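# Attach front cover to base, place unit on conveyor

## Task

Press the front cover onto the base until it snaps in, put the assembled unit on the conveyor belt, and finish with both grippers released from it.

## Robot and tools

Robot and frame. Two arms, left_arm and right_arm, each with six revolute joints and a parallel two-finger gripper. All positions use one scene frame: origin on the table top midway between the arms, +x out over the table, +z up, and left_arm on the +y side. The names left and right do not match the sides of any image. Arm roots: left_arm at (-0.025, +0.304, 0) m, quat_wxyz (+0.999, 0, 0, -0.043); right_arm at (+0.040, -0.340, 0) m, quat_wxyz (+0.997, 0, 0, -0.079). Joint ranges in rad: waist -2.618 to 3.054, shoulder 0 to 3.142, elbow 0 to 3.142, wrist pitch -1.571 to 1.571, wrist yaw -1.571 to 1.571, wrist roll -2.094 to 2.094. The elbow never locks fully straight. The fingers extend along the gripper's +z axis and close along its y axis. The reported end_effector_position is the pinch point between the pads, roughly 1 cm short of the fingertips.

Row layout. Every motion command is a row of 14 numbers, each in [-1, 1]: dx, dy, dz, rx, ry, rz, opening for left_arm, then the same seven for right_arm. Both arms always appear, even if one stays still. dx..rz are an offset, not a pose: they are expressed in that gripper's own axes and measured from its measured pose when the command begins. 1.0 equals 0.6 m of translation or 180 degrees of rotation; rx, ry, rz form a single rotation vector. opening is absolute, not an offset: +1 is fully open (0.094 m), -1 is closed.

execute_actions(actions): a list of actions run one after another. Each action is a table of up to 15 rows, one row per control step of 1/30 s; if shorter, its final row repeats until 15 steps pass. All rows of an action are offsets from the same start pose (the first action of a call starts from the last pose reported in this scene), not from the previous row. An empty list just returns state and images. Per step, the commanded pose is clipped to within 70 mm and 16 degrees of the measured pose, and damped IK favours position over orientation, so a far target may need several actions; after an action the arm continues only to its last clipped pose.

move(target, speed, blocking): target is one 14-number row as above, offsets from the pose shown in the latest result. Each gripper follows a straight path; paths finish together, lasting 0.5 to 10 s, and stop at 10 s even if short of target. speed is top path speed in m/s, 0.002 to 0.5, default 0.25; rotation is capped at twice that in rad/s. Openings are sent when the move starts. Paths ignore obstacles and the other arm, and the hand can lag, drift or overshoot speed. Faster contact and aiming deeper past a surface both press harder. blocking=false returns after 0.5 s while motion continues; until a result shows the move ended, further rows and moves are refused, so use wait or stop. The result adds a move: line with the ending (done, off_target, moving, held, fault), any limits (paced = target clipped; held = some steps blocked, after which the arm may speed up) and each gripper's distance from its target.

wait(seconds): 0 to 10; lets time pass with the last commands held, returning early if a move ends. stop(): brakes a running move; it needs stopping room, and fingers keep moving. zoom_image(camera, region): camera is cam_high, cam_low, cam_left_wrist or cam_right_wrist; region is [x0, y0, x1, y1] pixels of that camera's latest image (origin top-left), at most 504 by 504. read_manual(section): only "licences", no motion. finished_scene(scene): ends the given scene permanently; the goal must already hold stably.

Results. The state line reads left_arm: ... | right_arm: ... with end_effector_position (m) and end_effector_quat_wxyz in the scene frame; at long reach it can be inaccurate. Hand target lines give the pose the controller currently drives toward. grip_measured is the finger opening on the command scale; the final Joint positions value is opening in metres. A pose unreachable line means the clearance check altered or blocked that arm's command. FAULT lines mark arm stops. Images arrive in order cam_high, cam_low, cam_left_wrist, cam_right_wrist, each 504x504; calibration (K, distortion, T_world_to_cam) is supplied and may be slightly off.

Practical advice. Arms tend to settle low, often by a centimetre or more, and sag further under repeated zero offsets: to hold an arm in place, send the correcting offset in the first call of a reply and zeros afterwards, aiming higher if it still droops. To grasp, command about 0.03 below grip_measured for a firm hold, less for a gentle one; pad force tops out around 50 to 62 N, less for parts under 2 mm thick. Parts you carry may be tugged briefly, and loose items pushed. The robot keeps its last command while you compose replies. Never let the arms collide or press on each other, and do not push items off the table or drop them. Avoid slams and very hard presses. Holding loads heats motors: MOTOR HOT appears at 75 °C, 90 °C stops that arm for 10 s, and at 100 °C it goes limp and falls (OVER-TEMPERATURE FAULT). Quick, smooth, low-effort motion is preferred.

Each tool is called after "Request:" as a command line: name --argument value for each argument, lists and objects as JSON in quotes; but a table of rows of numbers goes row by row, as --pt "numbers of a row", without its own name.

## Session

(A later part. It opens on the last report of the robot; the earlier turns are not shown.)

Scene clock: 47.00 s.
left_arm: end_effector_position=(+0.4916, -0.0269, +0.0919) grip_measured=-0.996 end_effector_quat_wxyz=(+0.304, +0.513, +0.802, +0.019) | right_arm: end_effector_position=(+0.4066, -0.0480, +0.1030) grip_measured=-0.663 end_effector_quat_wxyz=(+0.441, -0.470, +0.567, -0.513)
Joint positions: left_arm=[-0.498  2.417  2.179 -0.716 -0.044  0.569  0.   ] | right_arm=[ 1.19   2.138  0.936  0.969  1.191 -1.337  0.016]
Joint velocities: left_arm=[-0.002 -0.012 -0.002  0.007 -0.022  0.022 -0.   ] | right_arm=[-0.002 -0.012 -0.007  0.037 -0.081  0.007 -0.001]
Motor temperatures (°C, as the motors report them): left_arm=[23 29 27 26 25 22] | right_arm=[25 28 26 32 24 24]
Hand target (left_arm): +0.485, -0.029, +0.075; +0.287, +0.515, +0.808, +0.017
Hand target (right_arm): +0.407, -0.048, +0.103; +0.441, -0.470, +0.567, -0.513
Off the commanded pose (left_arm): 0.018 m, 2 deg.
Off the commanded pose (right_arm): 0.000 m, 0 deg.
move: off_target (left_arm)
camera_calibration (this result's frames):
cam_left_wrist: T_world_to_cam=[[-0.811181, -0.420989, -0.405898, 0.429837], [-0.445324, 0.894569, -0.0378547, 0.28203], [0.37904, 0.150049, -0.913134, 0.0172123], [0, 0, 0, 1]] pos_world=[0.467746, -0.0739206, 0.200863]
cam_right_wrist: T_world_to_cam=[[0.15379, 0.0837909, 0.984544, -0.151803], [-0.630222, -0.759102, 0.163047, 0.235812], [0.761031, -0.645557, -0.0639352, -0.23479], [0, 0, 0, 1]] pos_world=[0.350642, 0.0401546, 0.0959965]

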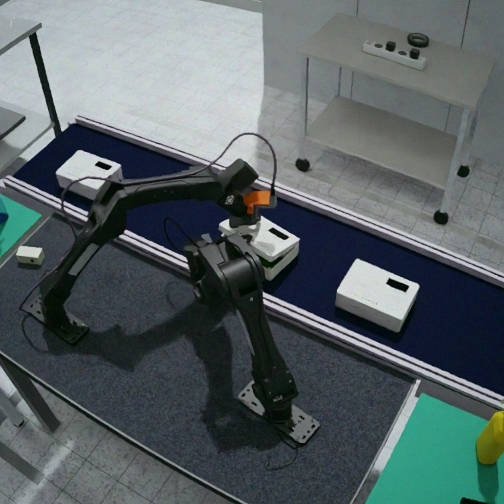

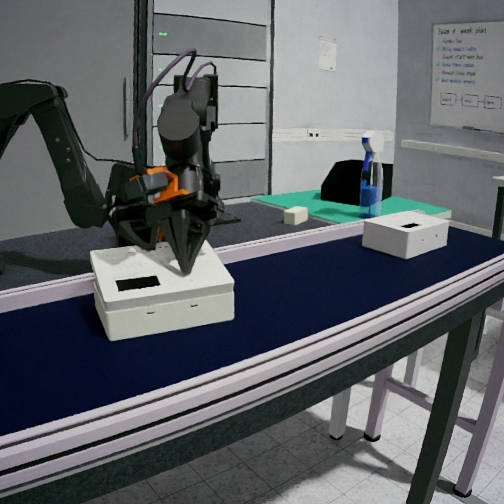

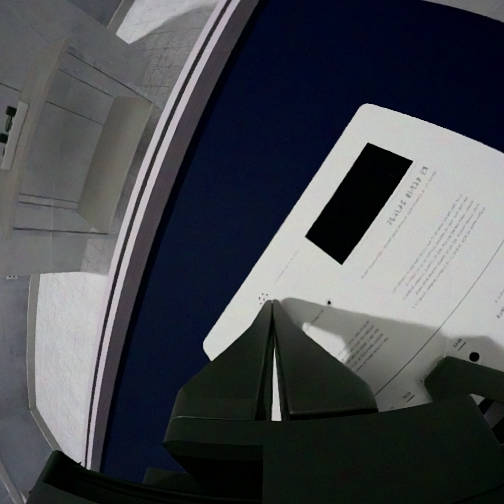

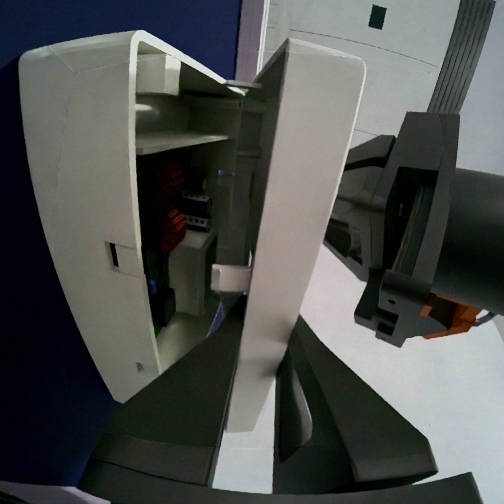

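Request:
execute_actions --actions '[[[0.016,-0.011,0.027,0,0,0,-1, 0,0,0,0,0,0,-0.3]]]'

Request:
move --target '[0.016,-0.011,0.027,0,0,0,-1, 0,-0.01,-0.09,0,0,0,-0.3]' --speed 0.08

Request:
zoom_image --camera "cam_low" --region '[60,210,260,350]'

Request:
zoom_image --camera "cam_high" --region '[190,190,320,290]'

Scene clock: 47.63 s.
left_arm: end_effector_position=(+0.4984, -0.0310, +0.0880) grip_measured=-0.997 end_effector_quat_wxyz=(+0.326, +0.508, +0.797, +0.019) | right_arm: end_effector_position=(+0.4065, -0.0479, +0.1024) grip_measured=-0.302 end_effector_quat_wxyz=(+0.439, -0.472, +0.566, -0.513)
Joint positions: left_arm=[-0.498  2.411  2.126 -0.622 -0.046  0.568  0.   ] | right_arm=[ 1.19   2.138  0.936  0.965  1.19  -1.337  0.033]
Joint velocities: left_arm=[-0.002 -0.017 -0.022 -0.081  0.007 -0.037 -0.   ] | right_arm=[ 0.007  0.007  0.002  0.022  0.007 -0.022  0.   ]
Motor temperatures (°C, as the motors report them): left_arm=[23 29 27 26 25 22] | right_arm=[25 28 26 32 24 24]
Hand target (left_arm): +0.492, -0.026, +0.072; +0.304, +0.513, +0.802, +0.019
Hand target (right_arm): +0.407, -0.048, +0.103; +0.441, -0.470, +0.567, -0.513
Off the commanded pose (left_arm): 0.018 m, 3 deg.
Off the commanded pose (right_arm): 0.001 m, 0 deg.
camera_calibration (this result's frames):
cam_left_wrist: T_world_to_cam=[[-0.794132, -0.432618, -0.426845, 0.425027], [-0.444637, 0.892377, -0.0772129, 0.291621], [0.41431, 0.128474, -0.901023, -0.0076644], [0, 0, 0, 1]] pos_world=[0.470369, -0.075377, 0.197032]
cam_right_wrist: T_world_to_cam=[[0.155997, 0.08736, 0.983887, -0.151878], [-0.629278, -0.75899, 0.167164, 0.235089], [0.761363, -0.645215, -0.0634263, -0.234951], [0, 0, 0, 1]] pos_world=[0.350512, 0.0401047, 0.0952301]

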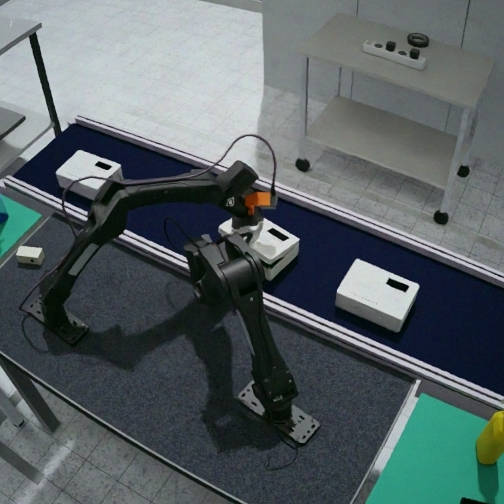

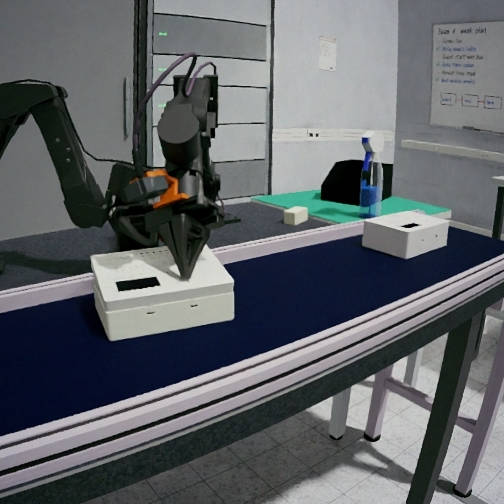

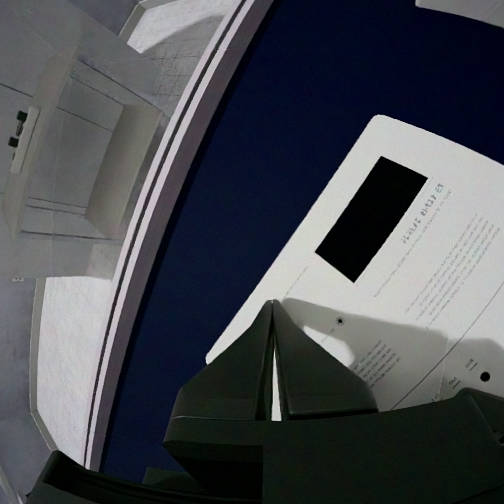

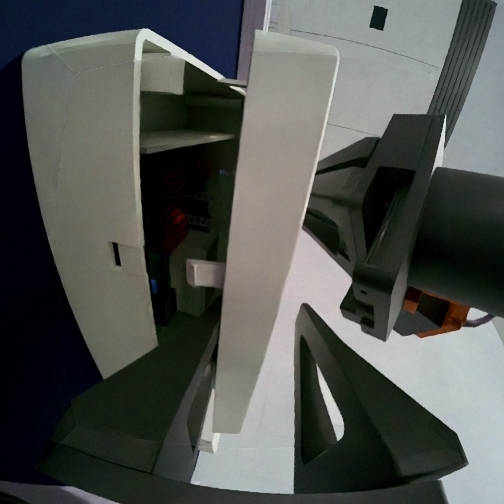

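Scene clock: 48.90 s.
left_arm: end_effector_position=(+0.5048, -0.0351, +0.0850) grip_measured=-0.997 end_effector_quat_wxyz=(+0.346, +0.504, +0.791, +0.019) | right_arm: end_effector_position=(+0.3584, -0.0350, +0.1080) grip_measured=-0.302 end_effector_quat_wxyz=(-0.438, +0.480, -0.561, +0.513)
Joint positions: left_arm=[-0.498  2.411  2.087 -0.54  -0.046  0.568  0.   ] | right_arm=[ 1.321  2.067  0.896  0.821  1.303 -1.232  0.033]
Joint velocities: left_arm=[ 0.012 -0.022  0.002 -0.007  0.022  0.007  0.001] | right_arm=[-0.002 -0.012 -0.022 -0.022  0.007  0.051  0.001]
Motor temperatures (°C, as the motors report them): left_arm=[23 29 27 26 25 22] | right_arm=[25 28 26 32 24 24]
Hand target (left_arm): +0.499, -0.031, +0.068; +0.326, +0.508, +0.797, +0.019
Hand target (right_arm): +0.354, -0.040, +0.113; +0.440, -0.472, +0.566, -0.513
Off the commanded pose (left_arm): 0.018 m, 2 deg.
Off the commanded pose (right_arm): 0.008 m, 1 deg.
move: off_target (left_arm)
camera_calibration (this result's frames):
cam_left_wrist: T_world_to_cam=[[-0.778269, -0.443052, -0.444974, 0.420213], [-0.441394, 0.890021, -0.11417, 0.299387], [0.446619, 0.107554, -0.888236, -0.0306478], [0, 0, 0, 1]] pos_world=[0.472874, -0.076988, 0.193942]
cam_right_wrist: T_world_to_cam=[[0.160611, 0.102292, 0.981703, -0.151976], [-0.618738, -0.764489, 0.180887, 0.208226], [0.769004, -0.636469, -0.0594935, -0.192479], [0, 0, 0, 1]] pos_world=[0.301263, 0.052225, 0.100078]

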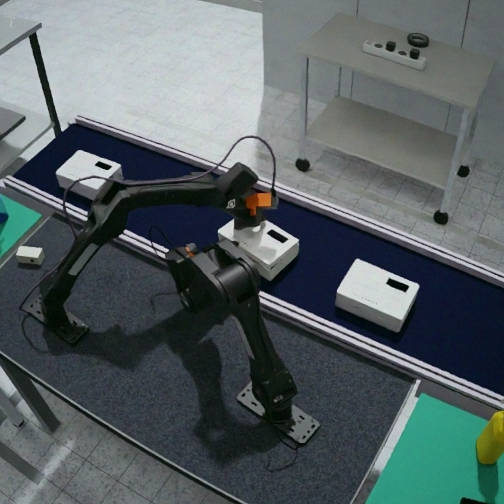

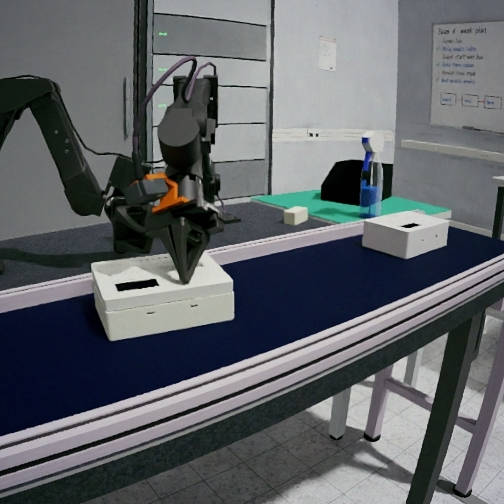

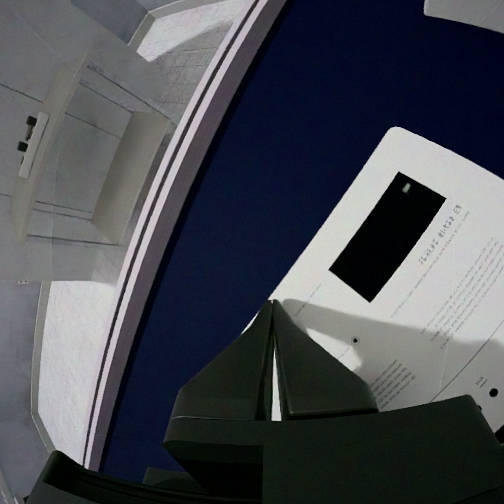

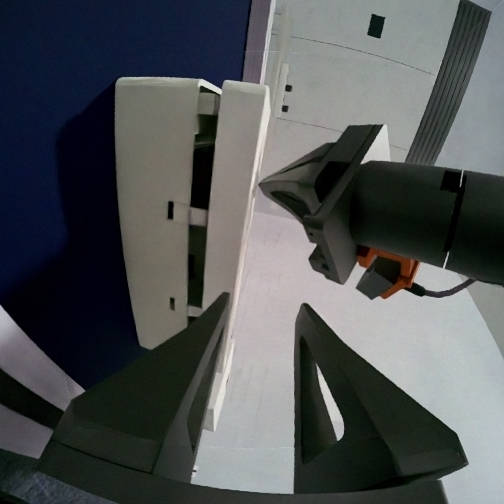

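Region (60, 210, 260, 350) of cam_low's 504x504 image, scaled by 2.520, with more detail than that image has; it fills the top 353 rows of this view, and the rest is white.

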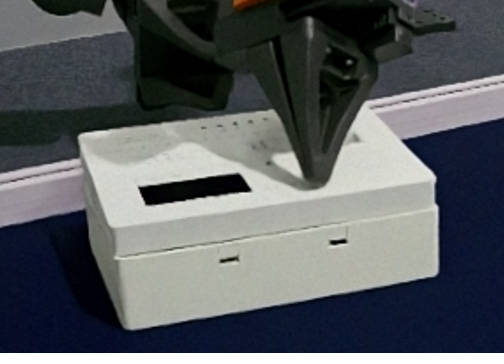

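Region (190, 190, 320, 290) of cam_high's 504x504 image, scaled by 3.877, with more detail than that image has; it fills the top 388 rows of this view, and the rest is white.

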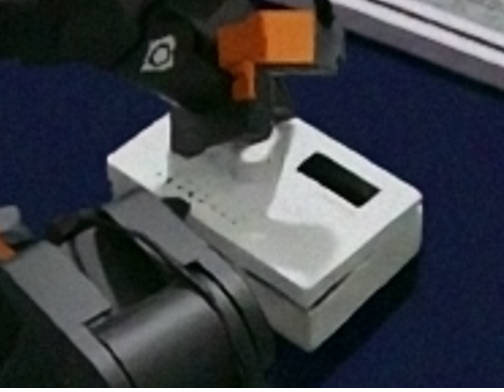

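Request:
execute_actions --actions '[]'

Scene clock: 49.30 s.
left_arm: end_effector_position=(+0.5048, -0.0351, +0.0850) grip_measured=-0.997 end_effector_quat_wxyz=(+0.346, +0.504, +0.791, +0.019) | right_arm: end_effector_position=(+0.3583, -0.0353, +0.1075) grip_measured=-0.302 end_effector_quat_wxyz=(-0.437, +0.480, -0.561, +0.513)
Joint positions: left_arm=[-0.498  2.411  2.087 -0.54  -0.046  0.568  0.   ] | right_arm=[ 1.321  2.067  0.896  0.816  1.304 -1.229  0.033]
Joint velocities: left_arm=[-0.002  0.007  0.022 -0.051 -0.066  0.051  0.   ] | right_arm=[ 0.007  0.002  0.012 -0.007  0.007  0.051 -0.001]
Motor temperatures (°C, as the motors report them): left_arm=[23 29 27 26 25 22] | right_arm=[25 28 26 32 24 24]
Hand target (left_arm): +0.499, -0.031, +0.068; +0.326, +0.508, +0.797, +0.019
Hand target (right_arm): +0.354, -0.040, +0.113; +0.440, -0.472, +0.566, -0.513
Off the commanded pose (left_arm): 0.018 m, 2 deg.
Off the commanded pose (right_arm): 0.008 m, 1 deg.
camera_calibration (this result's frames):
cam_left_wrist: T_world_to_cam=[[-0.778269, -0.443052, -0.444974, 0.420213], [-0.441394, 0.890021, -0.11417, 0.299387], [0.446619, 0.107554, -0.888236, -0.0306478], [0, 0, 0, 1]] pos_world=[0.472874, -0.076988, 0.193942]
cam_right_wrist: T_world_to_cam=[[0.16197, 0.103387, 0.981365, -0.151834], [-0.619012, -0.76385, 0.182637, 0.208008], [0.768498, -0.637059, -0.0597232, -0.192416], [0, 0, 0, 1]] pos_world=[0.301223, 0.0520044, 0.0995229]

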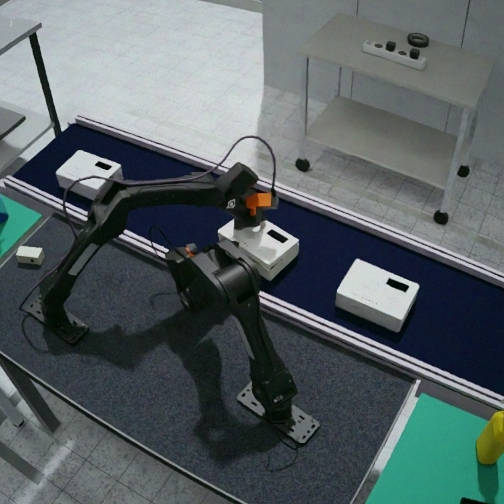

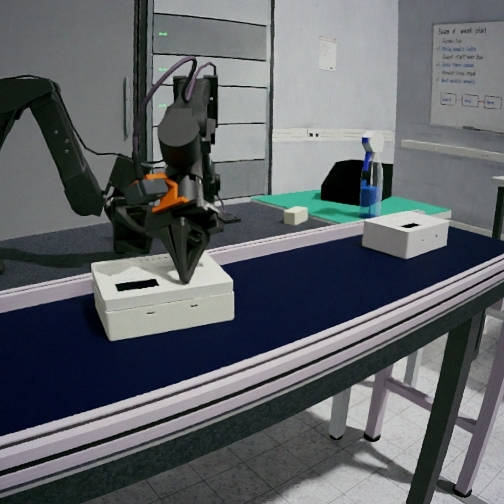

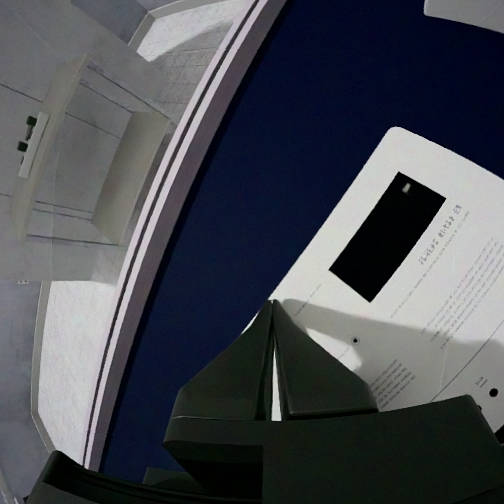

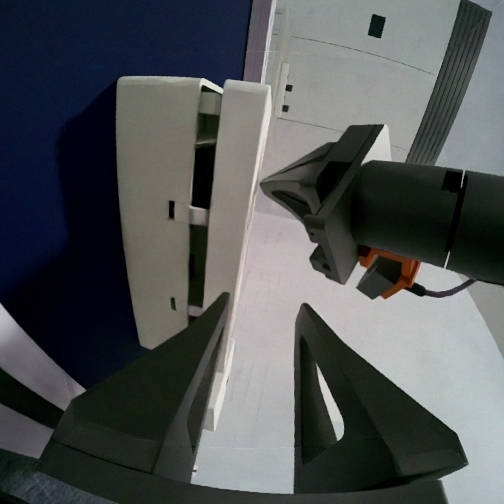

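Request:
zoom_image --camera "cam_right_wrist" --region '[100, 60, 300, 360]'

Region (100, 60, 300, 360) of cam_right_wrist's 504x504 image, scaled by 1.680, with more detail than that image has.

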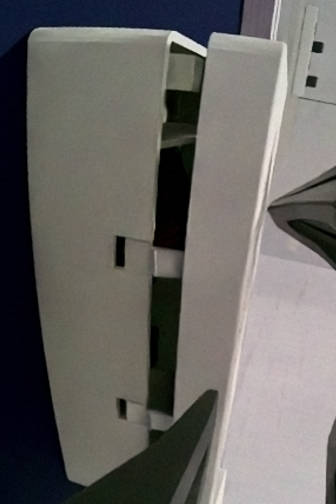

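Request:
move --target '[0.153,0.108,-0.229,0,0,0,-1, 0,-0.05,-0.03,-0.25,0,0,-1]' --speed 0.25

Scene clock: 52.20 s.
left_arm: end_effector_position=(+0.4621, +0.1117, +0.1685) grip_measured=-0.997 end_effector_quat_wxyz=(+0.353, +0.501, +0.790, +0.028) | right_arm: end_effector_position=(+0.3399, -0.0344, +0.1350) grip_measured=-0.986 end_effector_quat_wxyz=(-0.220, +0.626, -0.700, +0.265)
Joint positions: left_arm=[-0.261  1.914  1.626 -0.564  0.093  0.75   0.   ] | right_arm=[ 1.204  1.884  1.518 -0.902  0.645 -0.515  0.001]
Joint velocities: left_arm=[-0.007  0.007 -0.002  0.051 -0.007 -0.081 -0.   ] | right_arm=[ 0.002 -0.017 -0.007 -0.051 -0.066  0.022  0.   ]
Motor temperatures (°C, as the motors report them): left_arm=[23 30 27 26 25 22] | right_arm=[25 29 26 32 24 24]
Hand target (left_arm): +0.455, +0.114, +0.169; +0.347, +0.504, +0.791, +0.019
Hand target (right_arm): +0.345, -0.033, +0.140; +0.225, -0.616, +0.709, -0.260
Off the commanded pose (left_arm): 0.009 m, 1 deg.
Off the commanded pose (right_arm): 0.006 m, 3 deg.
move: off_target (right_arm)
camera_calibration (this result's frames):
cam_left_wrist: T_world_to_cam=[[-0.764876, -0.448231, -0.462658, 0.486515], [-0.447921, 0.88624, -0.118092, 0.163437], [0.462959, 0.116909, -0.878636, 0.0366172], [0, 0, 0, 1]] pos_world=[0.428379, 0.0689461, 0.276564]
cam_right_wrist: T_world_to_cam=[[0.800945, 0.0435265, 0.597154, -0.34331], [-0.323704, -0.807547, 0.493036, 0.0484678], [0.50369, -0.588196, -0.63271, -0.00698895], [0, 0, 0, 1]] pos_world=[0.294182, 0.0499723, 0.176691]

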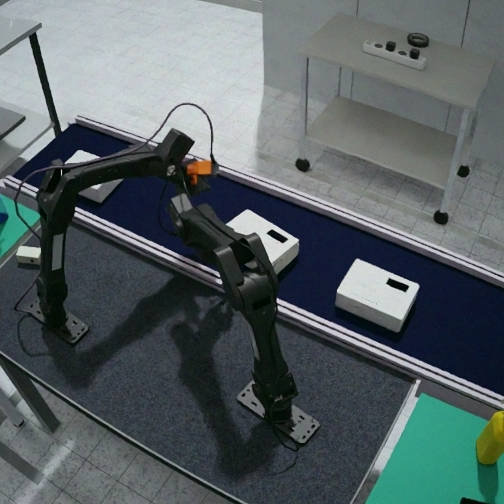

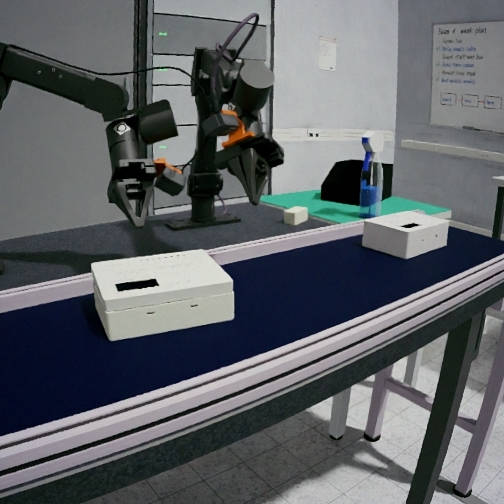

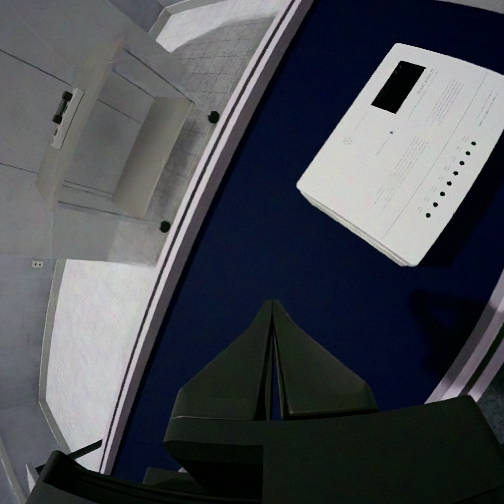

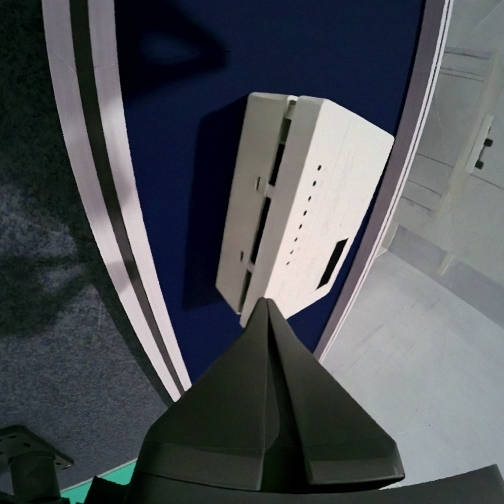

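Request:
move --target '[0.108,0.065,-0.06,0,0,0,-1, 0.019,-0.091,0.078,-0.2,0,0,-1]' --speed 0.25

Scene clock: 54.40 s.
left_arm: end_effector_position=(+0.4626, +0.1945, +0.1750) grip_measured=-0.997 end_effector_quat_wxyz=(+0.355, +0.499, +0.790, +0.038) | right_arm: end_effector_position=(+0.4094, -0.0586, +0.1277) grip_measured=-0.986 end_effector_quat_wxyz=(-0.027, +0.663, -0.747, +0.046)
Joint positions: left_arm=[-0.065  1.832  1.544 -0.577  0.203  0.901  0.   ] | right_arm=[ 0.842  2.364  2.41  -1.559  0.09  -0.771  0.001]
Joint velocities: left_arm=[ 0.007 -0.017 -0.002  0.022 -0.081  0.007 -0.001] | right_arm=[-0.007  0.002 -0.002  0.051 -0.022  0.037 -0.001]
Motor temperatures (°C, as the motors report them): left_arm=[23 30 27 27 25 22] | right_arm=[25 29 26 31 24 24]
Hand target (left_arm): +0.455, +0.195, +0.178; +0.354, +0.501, +0.790, +0.029
Hand target (right_arm): +0.409, -0.057, +0.132; +0.031, -0.665, +0.745, -0.037
Off the commanded pose (left_arm): 0.008 m, 1 deg.
Off the commanded pose (right_arm): 0.008 m, 2 deg.
joint sent to its limit (right arm) — the command would take joint 4 (wrist pitch) past its lower limit, so that joint was sent only as far as its limit.
move: done
camera_calibration (this result's frames):
cam_left_wrist: T_world_to_cam=[[-0.754524, -0.449927, -0.477765, 0.525198], [-0.455003, 0.883263, -0.113222, 0.0940658], [0.472934, 0.131956, -0.871161, 0.0235921], [0, 0, 0, 1]] pos_world=[0.427917, 0.150103, 0.282124]
cam_right_wrist: T_world_to_cam=[[0.998799, 0.00645697, 0.048569, -0.406683], [-0.0205708, -0.844418, 0.53529, -0.0766953], [0.0444689, -0.535646, -0.843271, 0.157114], [0, 0, 0, 1]] pos_world=[0.39763, 0.0220204, 0.193296]

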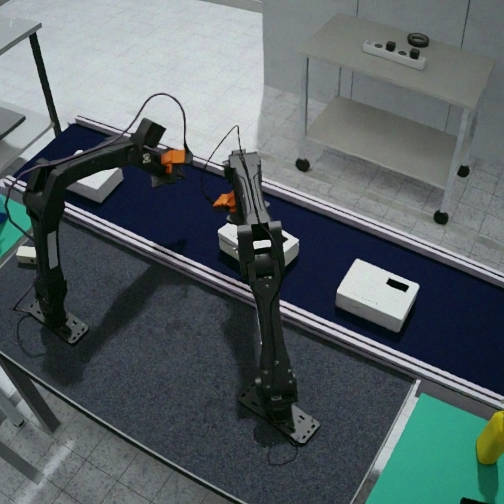

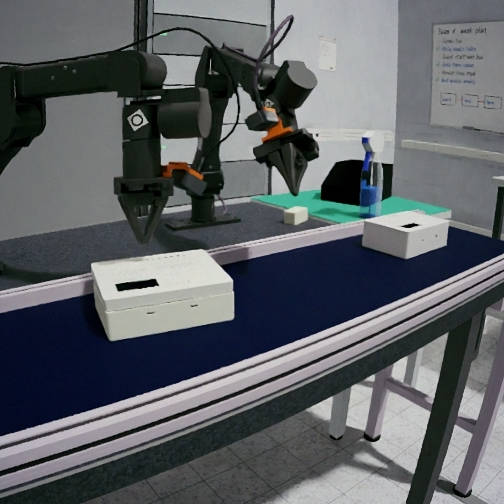

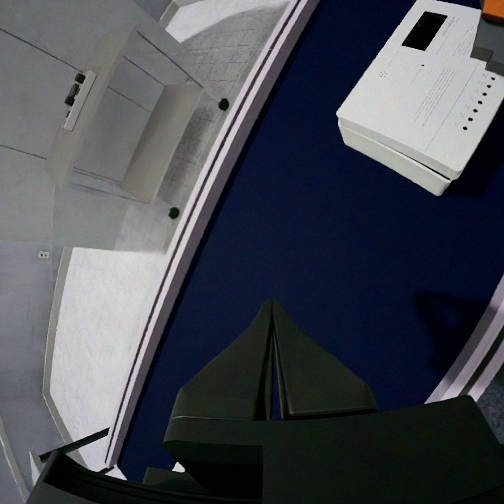

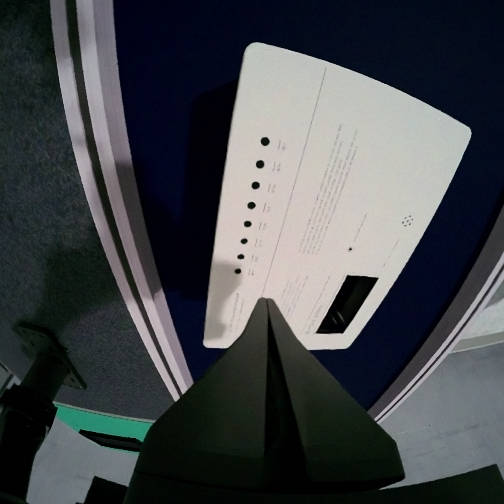

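Request:
move --target '[0,0,-0.01,0,0,0,-1, -0.015,0.012,0.17,0,0,0,-1]' --speed 0.06

Request:
move --target '[0,0,0,0,0,0,-1, 0.0,0.1,-0.1,0.12,0,0,-1]' --speed 0.2

Scene clock: 56.50 s.
left_arm: end_effector_position=(+0.4626, +0.1945, +0.1750) grip_measured=-0.997 end_effector_quat_wxyz=(+0.355, +0.499, +0.790, +0.038) | right_arm: end_effector_position=(+0.4088, -0.0595, +0.0857) grip_measured=-0.986 end_effector_quat_wxyz=(-0.052, +0.661, -0.747, +0.048)
Joint positions: left_arm=[-0.065  1.832  1.544 -0.577  0.203  0.901  0.   ] | right_arm=[ 0.842  2.244  2.031 -1.25   0.092 -0.771  0.001]
Joint velocities: left_arm=[-0.017 -0.012  0.002 -0.007 -0.051  0.022  0.   ] | right_arm=[ 0.002 -0.012 -0.022  0.007  0.007 -0.037 -0.   ]
Motor temperatures (°C, as the motors report them): left_arm=[23 30 27 27 25 22] | right_arm=[25 29 26 31 24 24]
Hand target (left_arm): +0.459, +0.196, +0.179; +0.355, +0.499, +0.790, +0.038
Hand target (right_arm): +0.408, -0.055, +0.029; +0.025, -0.663, +0.747, -0.046
Off the commanded pose (left_arm): 0.006 m, 0 deg.
Off the commanded pose (right_arm): 0.061 m, 3 deg.
move: off_target (right_arm)
camera_calibration (this result's frames):
cam_left_wrist: T_world_to_cam=[[-0.754524, -0.449927, -0.477765, 0.525198], [-0.455003, 0.883263, -0.113222, 0.0940658], [0.472934, 0.131956, -0.871161, 0.0235921], [0, 0, 0, 1]] pos_world=[0.427917, 0.150103, 0.282124]
cam_right_wrist: T_world_to_cam=[[0.996053, 0.00461037, 0.0886385, -0.40649], [-0.041223, -0.860379, 0.507985, -0.0450809], [0.0786047, -0.509634, -0.856793, 0.11004], [0, 0, 0, 1]] pos_world=[0.394377, 0.0191676, 0.153213]

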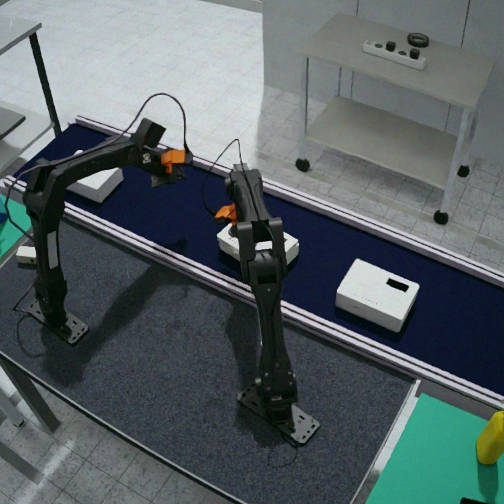

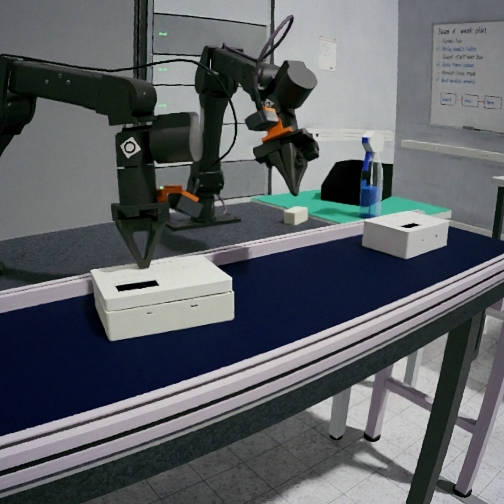

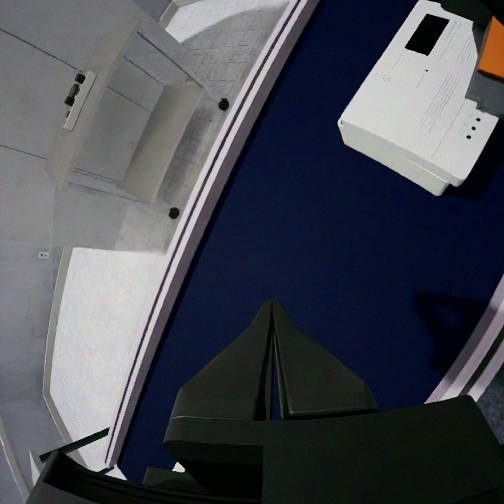

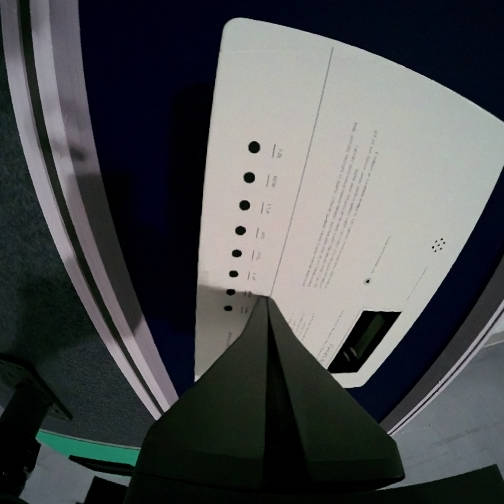

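Scene clock: 58.03 s.
left_arm: end_effector_position=(+0.4626, +0.1945, +0.1750) grip_measured=-0.997 end_effector_quat_wxyz=(+0.355, +0.499, +0.790, +0.038) | right_arm: end_effector_position=(+0.3417, -0.0504, +0.1325) grip_measured=-0.986 end_effector_quat_wxyz=(-0.160, +0.647, -0.723, +0.183)
Joint positions: left_arm=[-0.065  1.832  1.544 -0.577  0.203  0.901  0.   ] | right_arm=[ 1.098  1.884  1.596 -1.027  0.424 -0.576  0.001]
Joint velocities: left_arm=[-0.002  0.007 -0.022  0.037  0.037  0.081 -0.   ] | right_arm=[-0.012  0.002 -0.007 -0.095  0.022  0.007  0.001]
Motor temperatures (°C, as the motors report them): left_arm=[23 30 27 27 25 22] | right_arm=[25 29 26 31 24 24]
Hand target (left_arm): +0.463, +0.195, +0.175; +0.355, +0.499, +0.790, +0.038
Hand target (right_arm): +0.342, -0.051, +0.139; +0.174, -0.639, +0.726, -0.187
Off the commanded pose (left_arm): 0.000 m, 0 deg.
Off the commanded pose (right_arm): 0.005 m, 2 deg.
move: done
camera_calibration (this result's frames):
cam_left_wrist: T_world_to_cam=[[-0.754524, -0.449927, -0.477765, 0.525198], [-0.455003, 0.883263, -0.113222, 0.0940658], [0.472934, 0.131956, -0.871161, 0.0235921], [0, 0, 0, 1]] pos_world=[0.427917, 0.150103, 0.282124]
cam_right_wrist: T_world_to_cam=[[0.907365, 0.0256819, 0.419559, -0.356279], [-0.214091, -0.830732, 0.513857, -0.00399885], [0.361738, -0.556079, -0.748279, 0.0465049], [0, 0, 0, 1]] pos_world=[0.305597, 0.0316884, 0.186334]

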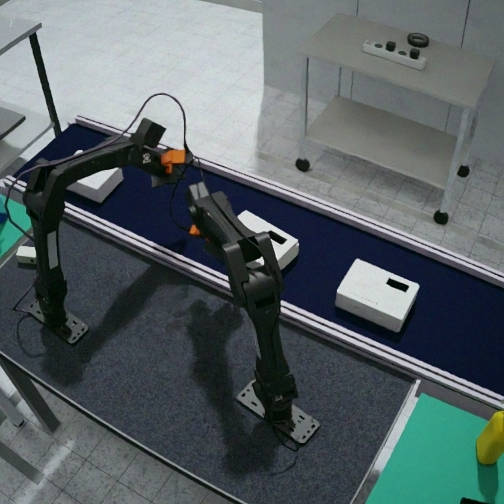

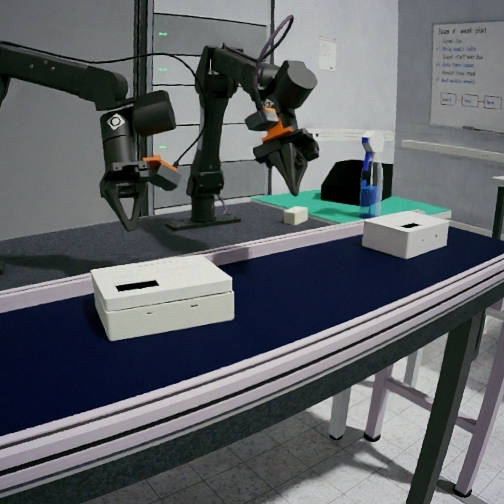

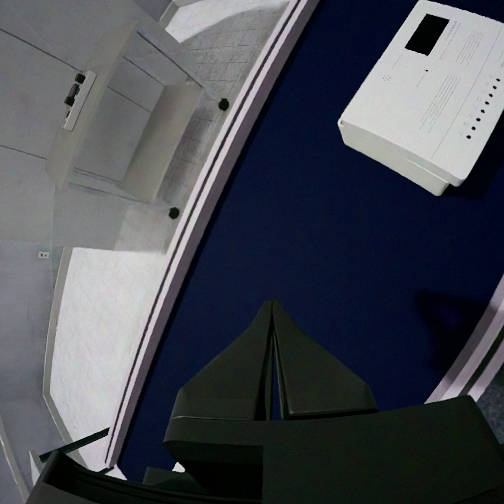

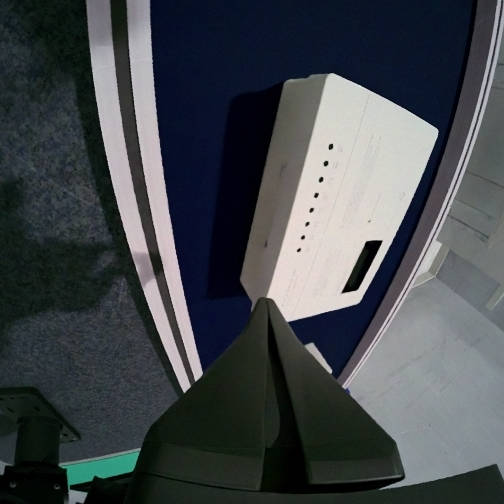

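Request:
zoom_image --camera "cam_low" --region '[70, 240, 250, 350]'

Request:
zoom_image --camera "cam_right_wrist" --region '[220, 60, 360, 320]'

Region (70, 240, 250, 350) of cam_low's 504x504 image, scaled by 2.800, with more detail than that image has.

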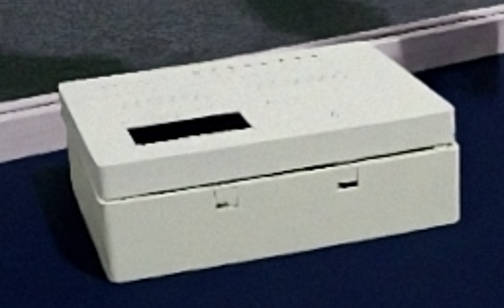

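Region (220, 60, 360, 320) of cam_right_wrist's 504x504 image, scaled by 1.938, with more detail than that image has; it fills the left 271 columns of this view, and the rest is white.

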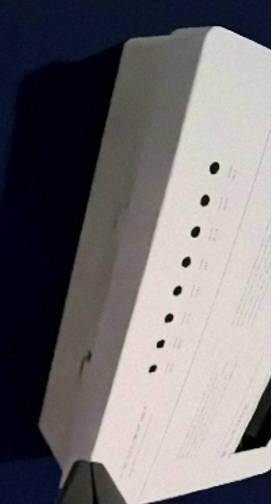

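Request:
move --target '[-0.26,-0.183,0.232,0,0,0,-1, -0.01,0.005,0.1,0,0,0,-1]' --speed 0.25

Scene clock: 60.57 s.
left_arm: end_effector_position=(+0.4799, +0.0358, +0.1107) grip_measured=-0.997 end_effector_quat_wxyz=(+0.340, +0.520, +0.783, +0.026) | right_arm: end_effector_position=(+0.3653, -0.0442, +0.0843) grip_measured=-0.986 end_effector_quat_wxyz=(-0.164, +0.647, -0.721, +0.186)
Joint positions: left_arm=[-0.399  2.145  1.749 -0.478  0.016  0.682  0.   ] | right_arm=[ 1.061  1.973  1.52  -0.839  0.422 -0.62   0.001]
Joint velocities: left_arm=[-0.012 -0.012 -0.002  0.022 -0.007 -0.051  0.001] | right_arm=[ 0.012  0.012 -0.002  0.007 -0.022 -0.007 -0.   ]
Motor temperatures (°C, as the motors report them): left_arm=[23 30 27 27 25 22] | right_arm=[25 29 26 31 24 24]
Hand target (left_arm): +0.480, +0.041, +0.116; +0.342, +0.518, +0.784, +0.028
Hand target (right_arm): +0.367, -0.047, +0.078; +0.160, -0.647, +0.723, -0.183
Off the commanded pose (left_arm): 0.068 m, 3 deg.
Off the commanded pose (right_arm): 0.007 m, 1 deg.
move: held (left_arm); limits=held; held on 20 of 44 steps (left_arm), including the last (left_arm)
pose unreachable (left arm): on one or more control steps of this call, first in action 0 (counted from 0), this arm could not follow its commanded pose, so it was not sent that pose on those steps. On the call's last step it was still not sent that pose. It may still have moved: this result reports where it is.
cause: the commanded pose would bring a part of the arm too close to another arm (this arm's wrist (the part past joint 4) and the other arm's wrist (the part past joint 4)).
camera_calibration (this result's frames):
cam_left_wrist: T_world_to_cam=[[-0.788829, -0.407892, -0.459753, 0.449057], [-0.415792, 0.905041, -0.0895491, 0.212638], [0.452622, 0.120523, -0.88352, -0.00815295], [0, 0, 0, 1]] pos_world=[0.446333, -0.00829604, 0.218294]
cam_right_wrist: T_world_to_cam=[[0.902991, 0.0291033, 0.428672, -0.356629], [-0.21663, -0.83077, 0.512731, 0.031979], [0.37105, -0.555855, -0.743873, 0.00159585], [0, 0, 0, 1]] pos_world=[0.328369, 0.0378333, 0.137667]

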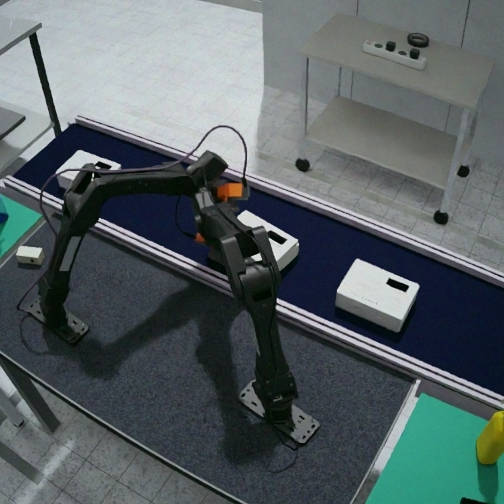

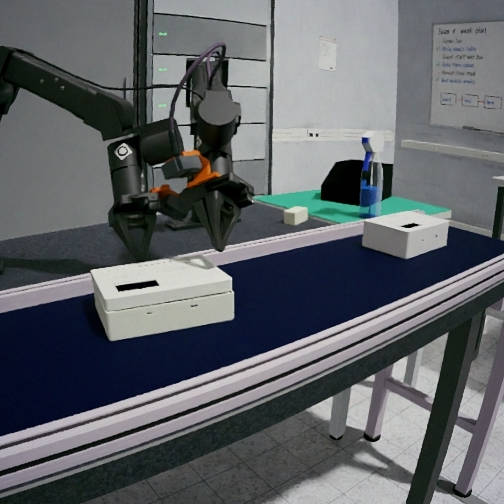

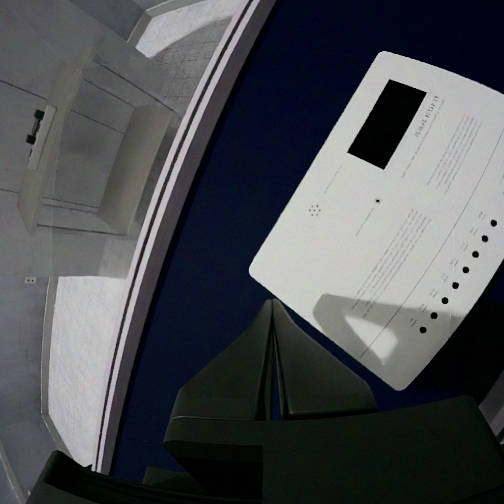

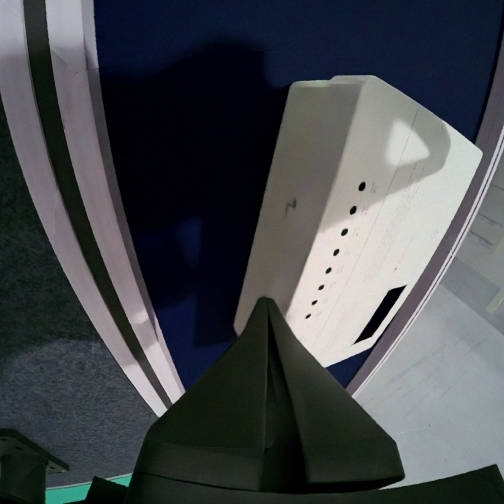

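Request:
zoom_image --camera "cam_right_wrist" --region '[230, 70, 390, 310]'

Region (230, 70, 390, 310) of cam_right_wrist's 504x504 image, scaled by 2.100, with more detail than that image has.

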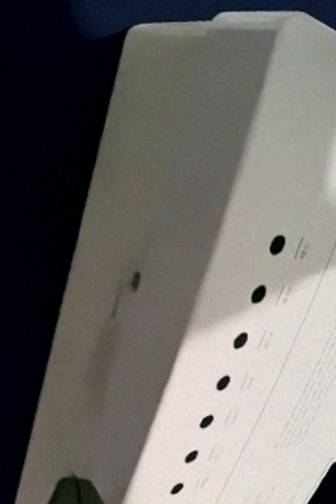

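Request:
move --target '[0.063,0.062,-0.057,0,0,0,-1, 0,0.01,-0.01,0.22,0,0,-1]' --speed 0.25

Scene clock: 63.07 s.
left_arm: end_effector_position=(+0.4875, +0.0915, +0.1294) grip_measured=-0.997 end_effector_quat_wxyz=(+0.343, +0.519, +0.782, +0.034) | right_arm: end_effector_position=(+0.3587, -0.0404, +0.0889) grip_measured=-0.986 end_effector_quat_wxyz=(-0.369, +0.553, -0.624, +0.411)
Joint positions: left_arm=[-0.285  2.063  1.695 -0.501  0.075  0.773  0.   ] | right_arm=[ 1.272  1.92   1.027 -0.005  1.049 -0.737  0.001]
Joint velocities: left_arm=[-0.012  0.002 -0.002 -0.007  0.022  0.022  0.   ] | right_arm=[ 0.022 -0.007 -0.017  0.081  0.022 -0.022  0.   ]
Motor temperatures (°C, as the motors report them): left_arm=[23 30 27 27 25 22] | right_arm=[25 29 26 31 24 24]
Hand target (left_arm): +0.482, +0.095, +0.134; +0.341, +0.520, +0.783, +0.027
Hand target (right_arm): +0.356, -0.043, +0.087; +0.370, -0.551, +0.619, -0.420
Off the commanded pose (left_arm): 0.007 m, 1 deg.
Off the commanded pose (right_arm): 0.004 m, 1 deg.
move: done; limits=held; held on 1 of 64 steps (right_arm)
pose unreachable (right arm): on one or more control steps of this call, first in action 0 (counted from 0), this arm could not follow its commanded pose, so it was not sent that pose on those steps. It may still have moved: this result reports where it is.
cause: the commanded pose would bring a part of the arm too close to another arm (this arm's wrist (the part past joint 4) and the other arm's wrist (the part past joint 4)).
camera_calibration (this result's frames):
cam_left_wrist: T_world_to_cam=[[-0.780065, -0.409334, -0.473227, 0.48399], [-0.420741, 0.902952, -0.0874928, 0.169376], [0.463115, 0.130856, -0.876585, -0.00874358], [0, 0, 0, 1]] pos_world=[0.452856, 0.0463188, 0.236192]
cam_right_wrist: T_world_to_cam=[[0.445991, 0.0689852, 0.892375, -0.228434], [-0.509457, -0.800185, 0.316475, 0.155106], [0.735897, -0.595772, -0.321731, -0.160462], [0, 0, 0, 1]] pos_world=[0.298983, 0.0442734, 0.103136]

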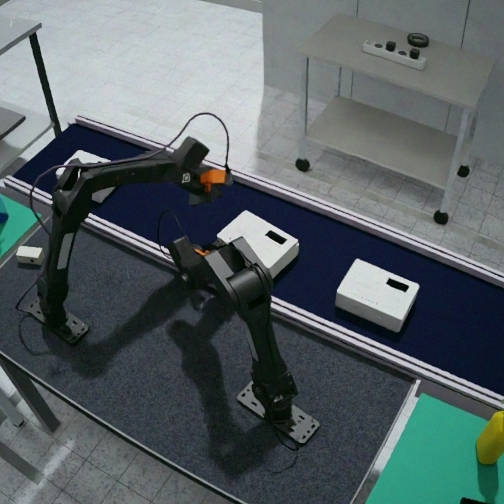

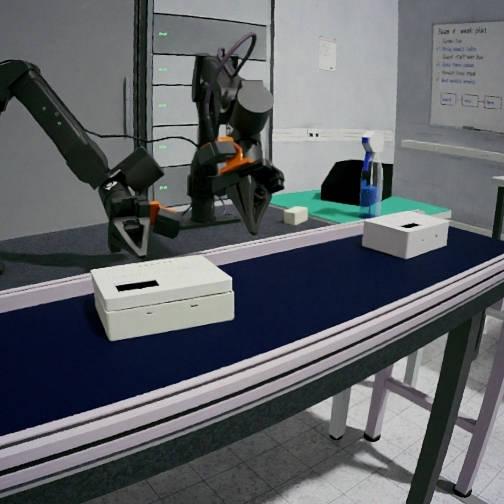

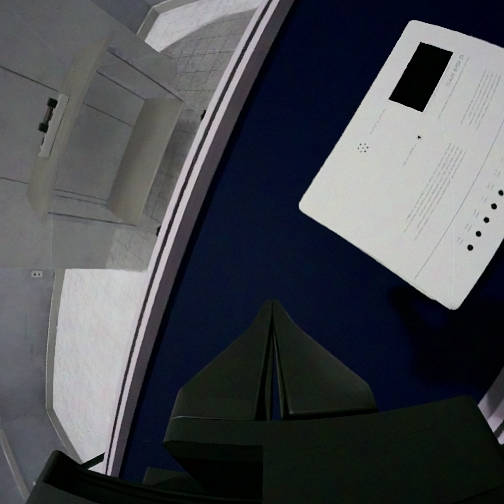

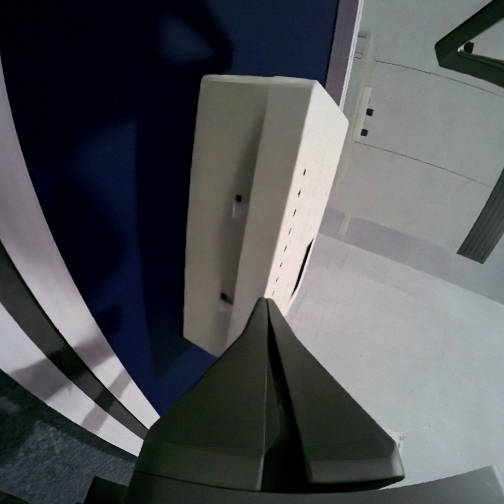

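Request:
zoom_image --camera "cam_right_wrist" --region '[170, 150, 300, 340]'

Region (170, 150, 300, 340) of cam_right_wrist's 504x504 image, scaled by 2.653, with more detail than that image has; it fills the left 345 columns of this view, and the rest is white.

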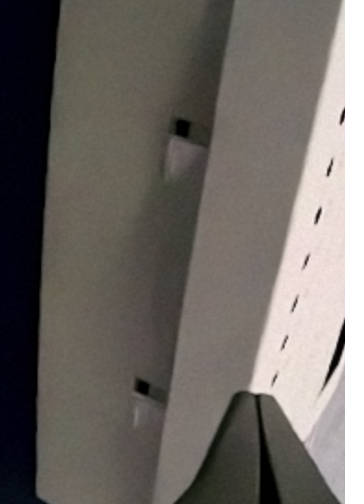

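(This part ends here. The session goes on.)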